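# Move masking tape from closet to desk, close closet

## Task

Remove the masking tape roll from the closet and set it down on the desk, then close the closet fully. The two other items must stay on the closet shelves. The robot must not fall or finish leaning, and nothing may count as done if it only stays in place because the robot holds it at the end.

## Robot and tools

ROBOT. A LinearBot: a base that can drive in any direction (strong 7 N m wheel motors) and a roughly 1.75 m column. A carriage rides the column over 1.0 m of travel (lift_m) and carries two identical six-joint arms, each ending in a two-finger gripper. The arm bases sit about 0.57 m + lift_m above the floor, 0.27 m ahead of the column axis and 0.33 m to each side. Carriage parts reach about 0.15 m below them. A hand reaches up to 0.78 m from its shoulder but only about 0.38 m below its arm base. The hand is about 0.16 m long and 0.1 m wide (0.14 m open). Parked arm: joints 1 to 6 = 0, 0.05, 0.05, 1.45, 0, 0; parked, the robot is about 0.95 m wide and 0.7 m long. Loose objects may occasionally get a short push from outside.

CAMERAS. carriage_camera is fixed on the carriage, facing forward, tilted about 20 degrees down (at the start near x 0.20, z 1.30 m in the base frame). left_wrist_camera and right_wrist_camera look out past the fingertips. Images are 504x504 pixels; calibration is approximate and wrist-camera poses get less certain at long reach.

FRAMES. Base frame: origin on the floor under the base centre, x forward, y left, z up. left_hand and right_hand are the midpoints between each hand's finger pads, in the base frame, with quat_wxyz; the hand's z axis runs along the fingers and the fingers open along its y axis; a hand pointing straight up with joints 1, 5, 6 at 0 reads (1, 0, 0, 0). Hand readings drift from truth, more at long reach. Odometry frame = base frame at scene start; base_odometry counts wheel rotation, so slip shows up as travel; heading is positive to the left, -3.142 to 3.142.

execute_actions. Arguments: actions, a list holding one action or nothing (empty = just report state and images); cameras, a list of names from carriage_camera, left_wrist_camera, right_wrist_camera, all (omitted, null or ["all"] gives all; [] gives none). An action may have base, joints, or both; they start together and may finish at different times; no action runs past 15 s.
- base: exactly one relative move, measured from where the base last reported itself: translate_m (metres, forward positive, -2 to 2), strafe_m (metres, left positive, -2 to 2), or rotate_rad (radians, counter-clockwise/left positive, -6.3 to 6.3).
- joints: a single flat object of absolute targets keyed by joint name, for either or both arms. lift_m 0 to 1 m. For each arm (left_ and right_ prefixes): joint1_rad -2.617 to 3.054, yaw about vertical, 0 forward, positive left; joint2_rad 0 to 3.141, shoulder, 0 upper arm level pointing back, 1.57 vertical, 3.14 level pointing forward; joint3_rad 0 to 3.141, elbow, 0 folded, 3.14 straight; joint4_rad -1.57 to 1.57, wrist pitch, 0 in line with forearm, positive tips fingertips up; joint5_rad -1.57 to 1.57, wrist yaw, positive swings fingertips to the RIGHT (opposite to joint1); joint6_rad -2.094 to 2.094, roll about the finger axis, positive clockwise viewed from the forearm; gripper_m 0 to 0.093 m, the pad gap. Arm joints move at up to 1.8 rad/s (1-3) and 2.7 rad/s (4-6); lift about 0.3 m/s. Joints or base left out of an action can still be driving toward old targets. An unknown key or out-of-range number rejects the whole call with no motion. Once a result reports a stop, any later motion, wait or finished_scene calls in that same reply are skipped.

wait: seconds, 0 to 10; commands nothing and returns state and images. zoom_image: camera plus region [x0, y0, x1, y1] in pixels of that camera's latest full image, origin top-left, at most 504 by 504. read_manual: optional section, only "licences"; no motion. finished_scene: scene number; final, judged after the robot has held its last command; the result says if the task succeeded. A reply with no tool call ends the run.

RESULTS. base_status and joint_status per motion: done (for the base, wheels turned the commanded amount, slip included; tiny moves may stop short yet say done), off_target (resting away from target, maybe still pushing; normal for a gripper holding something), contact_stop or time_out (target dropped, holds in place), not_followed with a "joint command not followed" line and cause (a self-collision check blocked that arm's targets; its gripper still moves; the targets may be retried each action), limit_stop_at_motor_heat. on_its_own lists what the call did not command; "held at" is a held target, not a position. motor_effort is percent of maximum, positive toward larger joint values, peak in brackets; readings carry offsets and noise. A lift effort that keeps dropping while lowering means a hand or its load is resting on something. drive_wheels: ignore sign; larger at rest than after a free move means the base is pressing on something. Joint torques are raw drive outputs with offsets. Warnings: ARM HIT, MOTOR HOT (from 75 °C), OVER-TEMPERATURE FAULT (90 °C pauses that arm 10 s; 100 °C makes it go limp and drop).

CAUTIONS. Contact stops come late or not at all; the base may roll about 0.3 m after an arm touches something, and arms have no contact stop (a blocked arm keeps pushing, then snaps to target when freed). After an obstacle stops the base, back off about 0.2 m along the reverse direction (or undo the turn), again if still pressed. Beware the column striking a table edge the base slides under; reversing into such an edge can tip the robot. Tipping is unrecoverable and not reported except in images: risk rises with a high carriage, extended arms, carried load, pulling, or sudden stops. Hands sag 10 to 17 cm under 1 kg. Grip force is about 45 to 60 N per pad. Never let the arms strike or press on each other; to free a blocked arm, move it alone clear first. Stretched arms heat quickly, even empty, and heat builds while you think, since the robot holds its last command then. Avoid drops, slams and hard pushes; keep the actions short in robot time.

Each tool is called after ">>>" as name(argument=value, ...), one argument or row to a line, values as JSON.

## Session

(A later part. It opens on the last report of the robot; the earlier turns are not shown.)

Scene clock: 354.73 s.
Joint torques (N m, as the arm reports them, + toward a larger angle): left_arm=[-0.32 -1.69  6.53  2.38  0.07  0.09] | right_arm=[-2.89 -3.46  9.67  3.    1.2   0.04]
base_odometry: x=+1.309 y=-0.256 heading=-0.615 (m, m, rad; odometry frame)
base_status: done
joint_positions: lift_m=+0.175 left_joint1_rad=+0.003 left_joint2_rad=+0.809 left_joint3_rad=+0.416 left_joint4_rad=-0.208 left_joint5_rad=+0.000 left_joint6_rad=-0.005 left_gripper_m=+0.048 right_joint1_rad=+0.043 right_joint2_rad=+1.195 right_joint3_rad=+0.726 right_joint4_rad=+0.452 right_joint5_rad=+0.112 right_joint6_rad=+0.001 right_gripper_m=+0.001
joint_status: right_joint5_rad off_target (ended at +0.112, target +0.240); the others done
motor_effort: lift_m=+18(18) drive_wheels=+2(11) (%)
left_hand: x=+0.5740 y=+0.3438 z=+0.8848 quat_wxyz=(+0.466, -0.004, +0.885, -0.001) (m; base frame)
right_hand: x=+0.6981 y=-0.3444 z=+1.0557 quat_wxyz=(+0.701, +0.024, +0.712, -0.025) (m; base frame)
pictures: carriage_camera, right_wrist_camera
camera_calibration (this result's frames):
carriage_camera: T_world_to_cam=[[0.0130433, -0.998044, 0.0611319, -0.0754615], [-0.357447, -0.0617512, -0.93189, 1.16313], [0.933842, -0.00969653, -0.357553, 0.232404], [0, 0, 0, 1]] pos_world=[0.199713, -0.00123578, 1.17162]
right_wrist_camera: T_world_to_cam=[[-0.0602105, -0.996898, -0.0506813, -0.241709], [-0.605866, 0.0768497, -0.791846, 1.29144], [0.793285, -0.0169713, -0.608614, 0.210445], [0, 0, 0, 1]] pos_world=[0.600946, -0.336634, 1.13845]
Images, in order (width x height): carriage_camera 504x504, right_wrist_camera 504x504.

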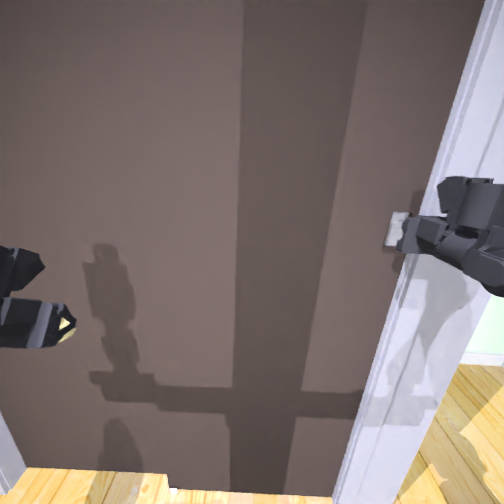

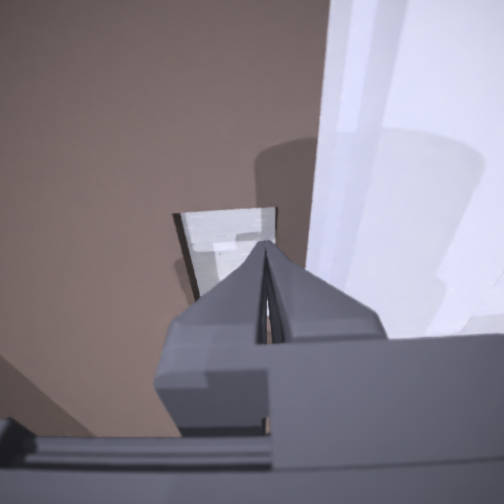

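>>> execute_actions(
  actions=[
    {"base":{"translate_m":-0.08},"joints":{"right_joint1_rad":0.06,"right_joint5_rad":0.08}},
  ],
  cameras=["right_wrist_camera"],
)

>>> execute_actions(
  actions=[
    {"base":{"translate_m":-0.35},"joints":{"right_joint1_rad":0,"right_joint2_rad":0.05,"right_joint3_rad":0.05,"right_joint4_rad":1.45,"right_joint5_rad":0}},
  ],
  cameras=["carriage_camera"],
)

Scene clock: 363.67 s.
Joint torques (N m, as the arm reports them, + toward a larger angle): left_arm=[-0.34 -1.78  6.65  2.38  0.06  0.06] | right_arm=[ 0.72 -3.99  9.79  2.62 -0.02  0.04]
base_odometry: x=+1.243 y=-0.210 heading=-0.615 (m, m, rad; odometry frame)
base_status: done
joint_positions: lift_m=+0.175 left_joint1_rad=+0.003 left_joint2_rad=+0.809 left_joint3_rad=+0.416 left_joint4_rad=-0.208 left_joint5_rad=+0.000 left_joint6_rad=-0.005 left_gripper_m=+0.048 right_joint1_rad=+0.054 right_joint2_rad=+1.199 right_joint3_rad=+0.726 right_joint4_rad=+0.485 right_joint5_rad=+0.074 right_joint6_rad=+0.001 right_gripper_m=+0.001
joint_status: all done
motor_effort: lift_m=+18(18) drive_wheels=+2(6) (%)
left_hand: x=+0.5740 y=+0.3438 z=+0.8848 quat_wxyz=(+0.466, -0.004, +0.885, -0.001) (m; base frame)
right_hand: x=+0.6992 y=-0.3331 z=+1.0620 quat_wxyz=(+0.711, +0.008, +0.703, -0.007) (m; base frame)
pictures: right_wrist_camera
camera_calibration (this result's frames):
right_wrist_camera: T_world_to_cam=[[-0.00963557, -0.998543, -0.0530998, -0.263342], [-0.586391, 0.0486558, -0.808565, 1.29093], [0.809971, 0.0233462, -0.586005, 0.191392], [0, 0, 0, 1]] pos_world=[0.599429, -0.330238, 1.14197]
Images, in order (width x height): right_wrist_camera 504x504.

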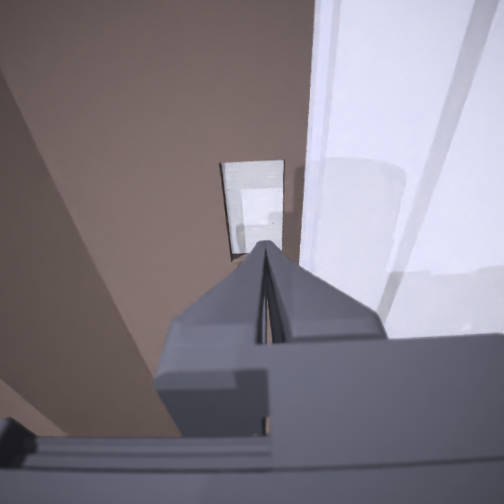

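Scene clock: 366.43 s.
Joint torques (N m, as the arm reports them, + toward a larger angle): left_arm=[-0.4  -1.75  6.54  2.37  0.07  0.1 ] | right_arm=[ 0.04  3.53  5.31 -0.18 -0.08  0.02]
base_odometry: x=+0.957 y=-0.008 heading=-0.615 (m, m, rad; odometry frame)
base_status: done
joint_positions: lift_m=+0.175 left_joint1_rad=+0.003 left_joint2_rad=+0.809 left_joint3_rad=+0.416 left_joint4_rad=-0.208 left_joint5_rad=+0.000 left_joint6_rad=-0.005 left_gripper_m=+0.048 right_joint1_rad=+0.004 right_joint2_rad=+0.060 right_joint3_rad=+0.063 right_joint4_rad=+1.452 right_joint5_rad=+0.005 right_joint6_rad=+0.001 right_gripper_m=+0.001
joint_status: all done
motor_effort: lift_m=+18(18) drive_wheels=+0(10) (%)
left_hand: x=+0.5741 y=+0.3438 z=+0.8849 quat_wxyz=(+0.466, -0.004, +0.885, -0.001) (m; base frame)
right_hand: x=+0.3140 y=-0.3436 z=+1.1919 quat_wxyz=(+0.998, +0.002, +0.058, +0.002) (m; base frame)
pictures: carriage_camera
camera_calibration (this result's frames):
carriage_camera: T_world_to_cam=[[0.0130433, -0.998044, 0.0611319, -0.0754612], [-0.357447, -0.0617512, -0.93189, 1.16313], [0.933842, -0.00969653, -0.357553, 0.232403], [0, 0, 0, 1]] pos_world=[0.199713, -0.00123578, 1.17161]
Images, in order (width x height): carriage_camera 504x504.

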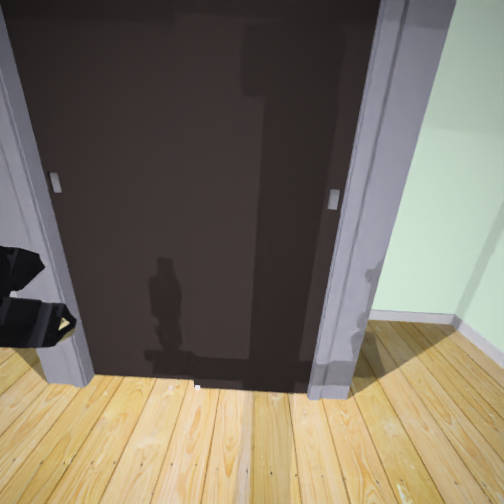

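>>> zoom_image(
  camera="carriage_camera",
  region=[20, 150, 100, 220],
)

>>> zoom_image(
  camera="carriage_camera",
  region=[290, 170, 370, 240],
)

Region (20, 150, 100, 220) of carriage_camera's 504x504 image, scaled by 6.300, with more detail than that image has; it fills the top 441 rows of this view, and the rest is white.

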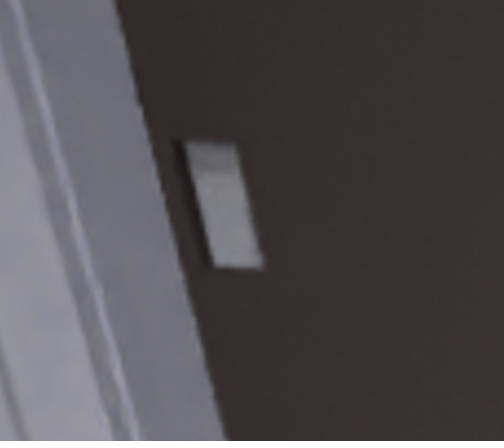

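Region (290, 170, 370, 240) of carriage_camera's 504x504 image, scaled by 6.300, with more detail than that image has; it fills the top 441 rows of this view, and the rest is white.

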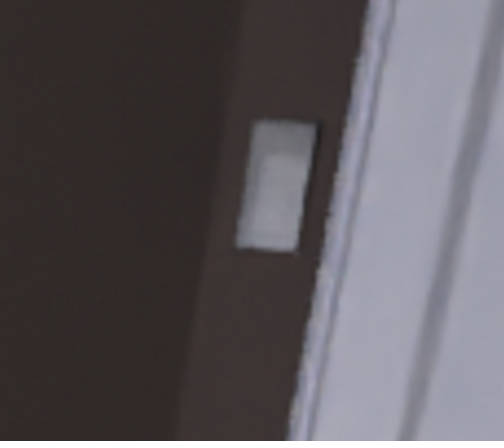

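>>> execute_actions(
  actions=[
    {"base":{"rotate_rad":2.9},"joints":{"lift_m":0.25}},
  ],
  cameras=["carriage_camera"],
)

Scene clock: 375.43 s.
Joint torques (N m, as the arm reports them, + toward a larger angle): left_arm=[-0.4  -1.66  6.66  2.27  0.06  0.06] | right_arm=[ 0.02  3.87  5.71 -0.1  -0.05  0.06]
base_odometry: x=+0.958 y=-0.008 heading=+2.285 (m, m, rad; odometry frame)
base_status: done
joint_positions: lift_m=+0.250 left_joint1_rad=+0.003 left_joint2_rad=+0.809 left_joint3_rad=+0.416 left_joint4_rad=-0.199 left_joint5_rad=+0.000 left_joint6_rad=-0.005 left_gripper_m=+0.048 right_joint1_rad=+0.004 right_joint2_rad=+0.060 right_joint3_rad=+0.060 right_joint4_rad=+1.447 right_joint5_rad=+0.003 right_joint6_rad=+0.001 right_gripper_m=+0.001
joint_status: all done
motor_effort: lift_m=+18(22) drive_wheels=+5(13) (%)
left_hand: x=+0.5753 y=+0.3438 z=+0.9618 quat_wxyz=(+0.471, -0.004, +0.882, -0.001) (m; base frame)
right_hand: x=+0.3161 y=-0.3433 z=+1.2661 quat_wxyz=(+0.998, +0.001, +0.062, +0.002) (m; base frame)
pictures: carriage_camera
camera_calibration (this result's frames):
carriage_camera: T_world_to_cam=[[0.0130433, -0.998044, 0.0611319, -0.0800497], [-0.357447, -0.0617512, -0.93189, 1.23307], [0.933842, -0.00969653, -0.357553, 0.25924], [0, 0, 0, 1]] pos_world=[0.199713, -0.00123578, 1.24667]
Images, in order (width x height): carriage_camera 504x504.

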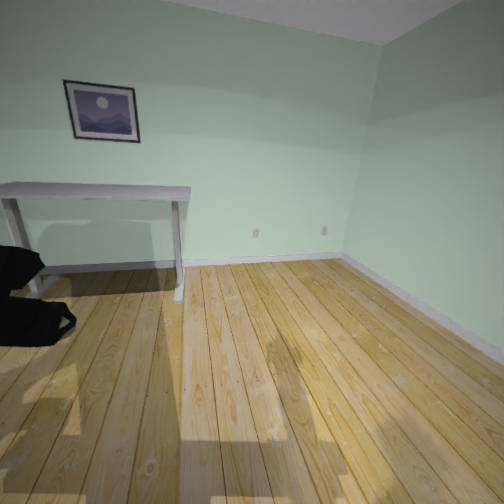

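>>> zoom_image(
  camera="carriage_camera",
  region=[0, 160, 220, 320],
)

Region (0, 160, 220, 320) of carriage_camera's 504x504 image, scaled by 2.291, with more detail than that image has; it fills the top 367 rows of this view, and the rest is white.

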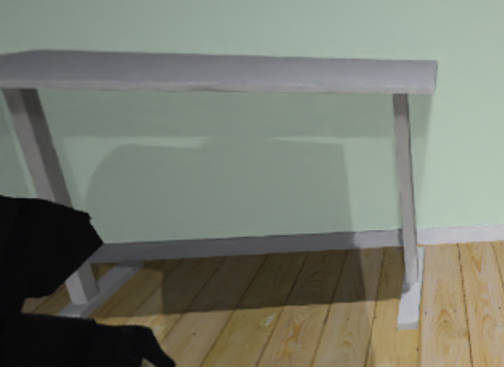

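>>> execute_actions(
  actions=[
    {"base":{"rotate_rad":0.24},"joints":{"lift_m":0.37}},
  ],
  cameras=[],
)

>>> execute_actions(
  actions=[
    {"base":{"translate_m":1.42},"joints":{"left_joint2_rad":1.7,"left_joint3_rad":1.07,"left_joint4_rad":0.024}},
  ],
  cameras=["carriage_camera","left_wrist_camera"],
)

Scene clock: 394.60 s.
Joint torques (N m, as the arm reports them, + toward a larger angle): left_arm=[-0.2  -1.79  6.67  2.3   0.09  0.08] | right_arm=[ 0.08  3.71  5.7  -0.15 -0.07  0.04]
base_odometry: x=+0.957 y=-0.008 heading=+2.524 (m, m, rad; odometry frame)
base_status: done
joint_positions: lift_m=+0.370 left_joint1_rad=+0.003 left_joint2_rad=+0.809 left_joint3_rad=+0.416 left_joint4_rad=-0.201 left_joint5_rad=+0.000 left_joint6_rad=-0.005 left_gripper_m=+0.048 right_joint1_rad=+0.004 right_joint2_rad=+0.060 right_joint3_rad=+0.060 right_joint4_rad=+1.449 right_joint5_rad=+0.002 right_joint6_rad=+0.001 right_gripper_m=+0.001
joint_status: all done
motor_effort: lift_m=+18(20) drive_wheels=+6(11) (%)
left_hand: x=+0.5750 y=+0.3438 z=+1.0813 quat_wxyz=(+0.469, -0.004, +0.883, -0.001) (m; base frame)
right_hand: x=+0.3157 y=-0.3430 z=+1.3860 quat_wxyz=(+0.998, +0.001, +0.061, +0.002) (m; base frame)
pictures: none
No camera images: the call's "cameras" was empty. Leave "cameras" out to get every camera's image.

Scene clock: 399.83 s.
Joint torques (N m, as the arm reports them, + toward a larger angle): left_arm=[-0.37 -7.8   9.12  2.26  0.04  0.07] | right_arm=[-0.07  3.76  5.71 -0.15 -0.04  0.06]
base_odometry: x=-0.202 y=+0.812 heading=+2.525 (m, m, rad; odometry frame)
base_status: done
joint_positions: lift_m=+0.370 left_joint1_rad=+0.003 left_joint2_rad=+1.700 left_joint3_rad=+1.043 left_joint4_rad=+0.018 left_joint5_rad=+0.000 left_joint6_rad=-0.005 left_gripper_m=+0.048 right_joint1_rad=+0.004 right_joint2_rad=+0.060 right_joint3_rad=+0.060 right_joint4_rad=+1.451 right_joint5_rad=+0.002 right_joint6_rad=+0.001 right_gripper_m=+0.001
joint_status: all done
motor_effort: lift_m=+18(18) drive_wheels=+6(16) (%)
left_hand: x=+0.7662 y=+0.3444 z=+1.0792 quat_wxyz=(+0.449, -0.004, +0.893, -0.001) (m; base frame)
right_hand: x=+0.3152 y=-0.3430 z=+1.3861 quat_wxyz=(+0.998, +0.001, +0.060, +0.002) (m; base frame)
pictures: carriage_camera, left_wrist_camera
camera_calibration (this result's frames):
carriage_camera: T_world_to_cam=[[0.0130433, -0.998044, 0.0611319, -0.0873831], [-0.357447, -0.0617512, -0.93189, 1.34486], [0.933842, -0.00969653, -0.357553, 0.302132], [0, 0, 0, 1]] pos_world=[0.199713, -0.00123578, 1.36663]
left_wrist_camera: T_world_to_cam=[[-0.0153253, -0.9994, -0.031047, 0.394726], [-0.948561, 0.0243518, -0.315657, 1.07167], [0.316224, 0.0246124, -0.948365, 0.892705], [0, 0, 0, 1]] pos_world=[0.740303, 0.34642, 1.19715]
Images, in order (width x height): carriage_camera 504x504, left_wrist_camera 504x504.

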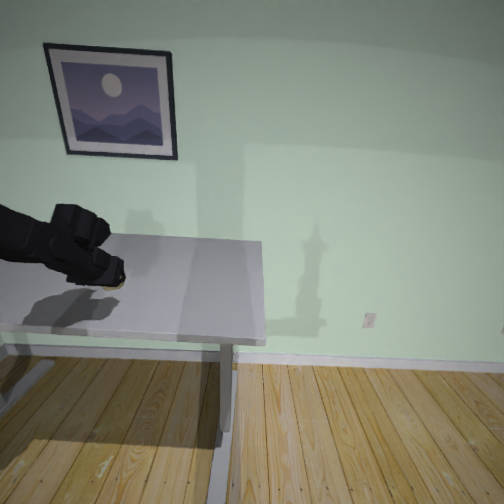

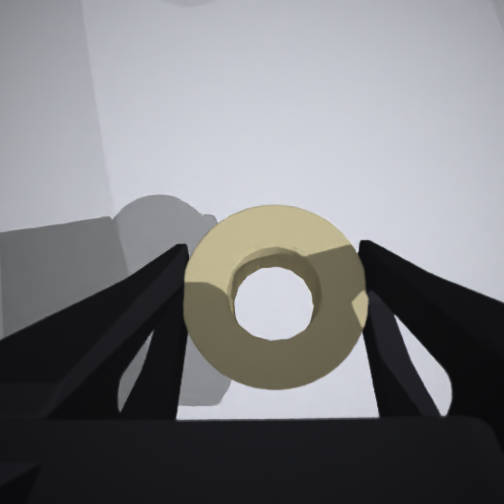

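>>> execute_actions(
  actions=[
    {"base":{"translate_m":0.1},"joints":{"lift_m":0.295,"left_joint4_rad":0.04}},
  ],
  cameras=["carriage_camera","left_wrist_camera"],
)

>>> zoom_image(
  camera="carriage_camera",
  region=[60, 230, 180, 330],
)

Scene clock: 412.83 s.
Joint torques (N m, as the arm reports them, + toward a larger angle): left_arm=[-0.31 -7.92  8.53  2.4   0.06  0.08] | right_arm=[ 0.05  3.66  5.81 -0.13 -0.02  0.03]
base_odometry: x=-0.284 y=+0.869 heading=+2.527 (m, m, rad; odometry frame)
base_status: done
joint_positions: lift_m=+0.295 left_joint1_rad=+0.003 left_joint2_rad=+1.700 left_joint3_rad=+1.052 left_joint4_rad=+0.029 left_joint5_rad=+0.000 left_joint6_rad=-0.005 left_gripper_m=+0.048 right_joint1_rad=+0.004 right_joint2_rad=+0.060 right_joint3_rad=+0.060 right_joint4_rad=+1.450 right_joint5_rad=+0.001 right_joint6_rad=+0.001 right_gripper_m=+0.001
joint_status: all done
motor_effort: lift_m=+19(18) drive_wheels=+6(13) (%)
left_hand: x=+0.7701 y=+0.3440 z=+1.0102 quat_wxyz=(+0.458, -0.003, +0.889, -0.001) (m; base frame)
right_hand: x=+0.3154 y=-0.3429 z=+1.3110 quat_wxyz=(+0.998, +0.000, +0.061, +0.002) (m; base frame)
pictures: carriage_camera, left_wrist_camera
camera_calibration (this result's frames):
carriage_camera: T_world_to_cam=[[0.0130433, -0.998044, 0.0611319, -0.0827946], [-0.357447, -0.0617512, -0.93189, 1.27492], [0.933842, -0.00969653, -0.357553, 0.275295], [0, 0, 0, 1]] pos_world=[0.199713, -0.00123578, 1.29157]
left_wrist_camera: T_world_to_cam=[[-0.0154563, -0.999387, -0.0314168, 0.392757], [-0.941967, 0.025092, -0.334768, 1.06755], [0.335351, 0.0244193, -0.941777, 0.804815], [0, 0, 0, 1]] pos_world=[0.741775, 0.346076, 1.12768]
Images, in order (width x height): carriage_camera 504x504, left_wrist_camera 504x504.

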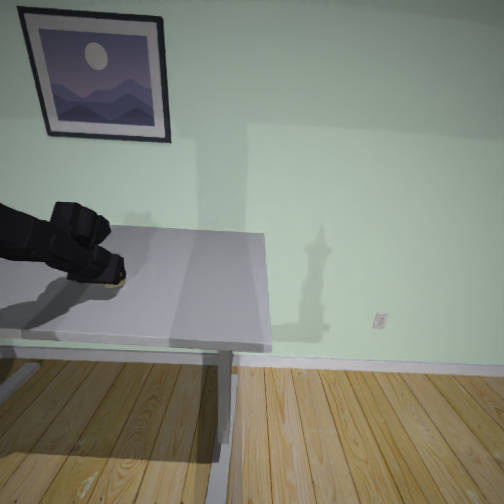

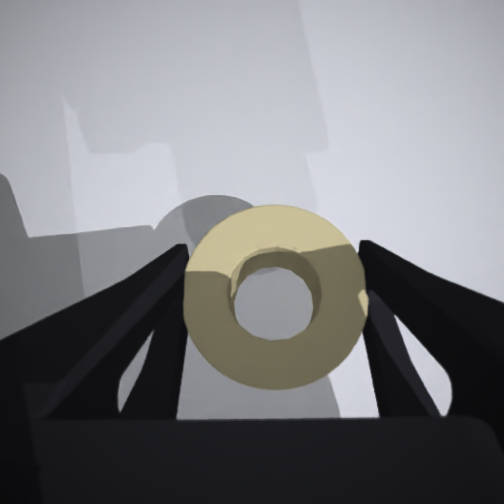

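Region (60, 230, 180, 330) of carriage_camera's 504x504 image, scaled by 4.200, with more detail than that image has.

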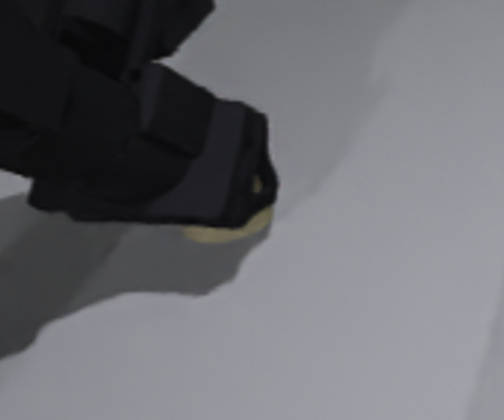

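>>> execute_actions(
  actions=[
    {"joints":{"lift_m":0.273}},
  ],
  cameras=["left_wrist_camera"],
)

Scene clock: 423.03 s.
Joint torques (N m, as the arm reports them, + toward a larger angle): left_arm=[-0.43 -7.87  8.28  2.1   0.08  0.07] | right_arm=[ 0.01  3.62  5.7  -0.15 -0.01  0.06]
base_odometry: x=-0.284 y=+0.869 heading=+2.527 (m, m, rad; odometry frame)
base_status: not commanded
joint_positions: lift_m=+0.273 left_joint1_rad=+0.003 left_joint2_rad=+1.699 left_joint3_rad=+1.056 left_joint4_rad=+0.057 left_joint5_rad=+0.000 left_joint6_rad=-0.005 left_gripper_m=+0.048 right_joint1_rad=+0.004 right_joint2_rad=+0.060 right_joint3_rad=+0.060 right_joint4_rad=+1.449 right_joint5_rad=+0.000 right_joint6_rad=+0.001 right_gripper_m=+0.001
joint_status: all done
motor_effort: lift_m=+18(23) drive_wheels=-5(5) (%)
left_hand: x=+0.7747 y=+0.3440 z=+0.9959 quat_wxyz=(+0.473, -0.003, +0.881, -0.001) (m; base frame)
right_hand: x=+0.3157 y=-0.3428 z=+1.2889 quat_wxyz=(+0.998, +0.000, +0.061, +0.002) (m; base frame)
pictures: left_wrist_camera
camera_calibration (this result's frames):
left_wrist_camera: T_world_to_cam=[[-0.0144405, -0.999384, -0.0319764, 0.392158], [-0.930758, 0.0251203, -0.364773, 1.08828], [0.365351, 0.0244948, -0.930547, 0.755272], [0, 0, 0, 1]] pos_world=[0.742647, 0.346078, 1.11233]
Images, in order (width x height): left_wrist_camera 504x504.

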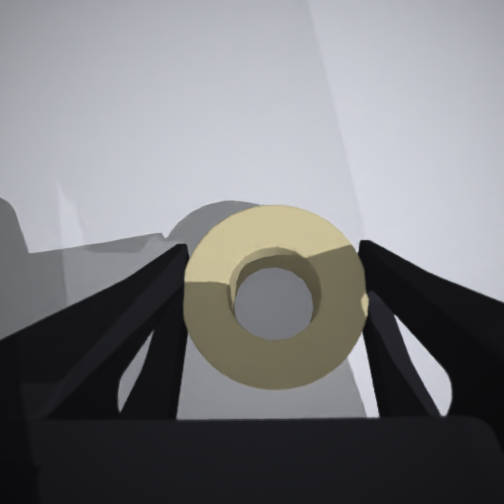

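Contact made (wrist deflected up). Release and back away.

>>> execute_actions(
  actions=[
    {"joints":{"left_gripper_m":0.093,"left_joint4_rad":0.06}},
  ],
  cameras=["left_wrist_camera"],
)

>>> execute_actions(
  actions=[
    {"joints":{"lift_m":0.34}},
  ],
)

Scene clock: 428.47 s.
Joint torques (N m, as the arm reports them, + toward a larger angle): left_arm=[-0.2  -7.86  8.5   2.26  0.05  0.08] | right_arm=[-0.06  3.79  5.7  -0.13 -0.07  0.03]
base_odometry: x=-0.284 y=+0.869 heading=+2.527 (m, m, rad; odometry frame)
base_status: not commanded
joint_positions: lift_m=+0.273 left_joint1_rad=+0.003 left_joint2_rad=+1.699 left_joint3_rad=+1.056 left_joint4_rad=+0.063 left_joint5_rad=+0.000 left_joint6_rad=-0.005 left_gripper_m=+0.093 right_joint1_rad=+0.004 right_joint2_rad=+0.060 right_joint3_rad=+0.060 right_joint4_rad=+1.449 right_joint5_rad=+0.000 right_joint6_rad=+0.001 right_gripper_m=+0.001
joint_status: all done
motor_effort: lift_m=+18(18) drive_wheels=+6(6) (%)
left_hand: x=+0.7754 y=+0.3440 z=+0.9970 quat_wxyz=(+0.475, -0.003, +0.880, -0.001) (m; base frame)
right_hand: x=+0.3157 y=-0.3428 z=+1.2889 quat_wxyz=(+0.998, +0.000, +0.061, +0.002) (m; base frame)
pictures: left_wrist_camera
camera_calibration (this result's frames):
left_wrist_camera: T_world_to_cam=[[-0.0142573, -0.999384, -0.0320729, 0.392162], [-0.928655, 0.0251255, -0.370092, 1.0931], [0.37067, 0.0245082, -0.928441, 0.749852], [0, 0, 0, 1]] pos_world=[0.742757, 0.346078, 1.11332]
Images, in order (width x height): left_wrist_camera 504x504.

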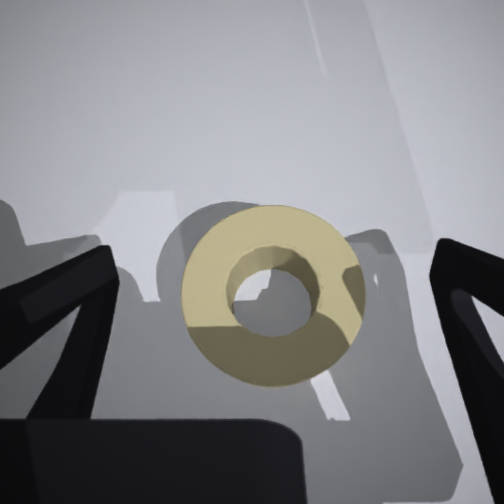

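Scene clock: 429.27 s.
Joint torques (N m, as the arm reports them, + toward a larger angle): left_arm=[-0.46 -7.93  8.36  2.24  0.04  0.09] | right_arm=[-0.06  3.75  5.81 -0.17 -0.08  0.05]
base_odometry: x=-0.284 y=+0.869 heading=+2.527 (m, m, rad; odometry frame)
base_status: not commanded
joint_positions: lift_m=+0.340 left_joint1_rad=+0.003 left_joint2_rad=+1.699 left_joint3_rad=+1.056 left_joint4_rad=+0.063 left_joint5_rad=+0.000 left_joint6_rad=-0.005 left_gripper_m=+0.093 right_joint1_rad=+0.004 right_joint2_rad=+0.060 right_joint3_rad=+0.060 right_joint4_rad=+1.450 right_joint5_rad=+0.000 right_joint6_rad=+0.001 right_gripper_m=+0.001
joint_status: all done
motor_effort: lift_m=+18(23) drive_wheels=+6(5) (%)
left_hand: x=+0.7756 y=+0.3440 z=+1.0641 quat_wxyz=(+0.475, -0.003, +0.880, -0.001) (m; base frame)
right_hand: x=+0.3156 y=-0.3428 z=+1.3560 quat_wxyz=(+0.998, +0.000, +0.061, +0.002) (m; base frame)
pictures: carriage_camera, left_wrist_camera, right_wrist_camera
camera_calibration (this result's frames):
carriage_camera: T_world_to_cam=[[0.0130433, -0.998044, 0.0611319, -0.0855525], [-0.357447, -0.0617512, -0.93189, 1.31696], [0.933842, -0.00969653, -0.357553, 0.291425], [0, 0, 0, 1]] pos_world=[0.199713, -0.00123578, 1.33669]
left_wrist_camera: T_world_to_cam=[[-0.0142451, -0.999384, -0.0320793, 0.394312], [-0.928514, 0.0251259, -0.370446, 1.11829], [0.371024, 0.0245091, -0.9283, 0.811649], [0, 0, 0, 1]] pos_world=[0.742826, 0.346078, 1.18037]
right_wrist_camera: T_world_to_cam=[[0.0566797, -0.998388, 0.00290686, -0.357971], [0.722673, 0.0390177, -0.690088, 0.727142], [0.688863, 0.0412147, 0.723719, -1.05697], [0, 0, 0, 1]] pos_world=[0.222913, -0.342203, 1.26778]
Images, in order (width x height): carriage_camera 504x504, left_wrist_camera 504x504, right_wrist_camera 504x504.

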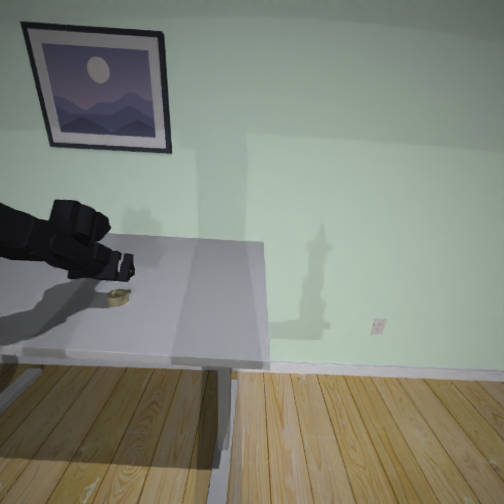

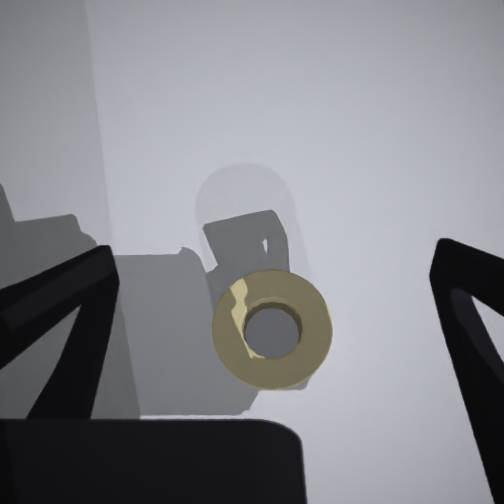

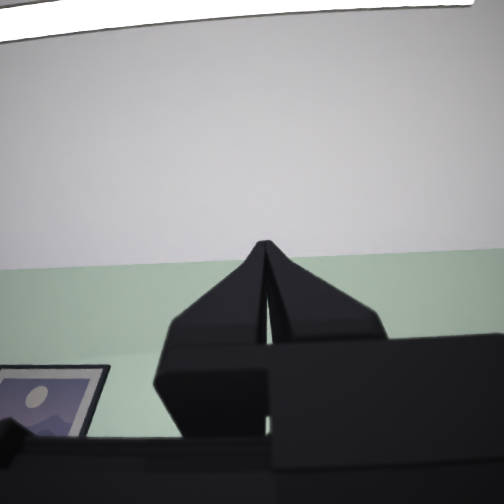

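>>> finished_scene(
  scene=1,
)

The scene is finished: the task was done.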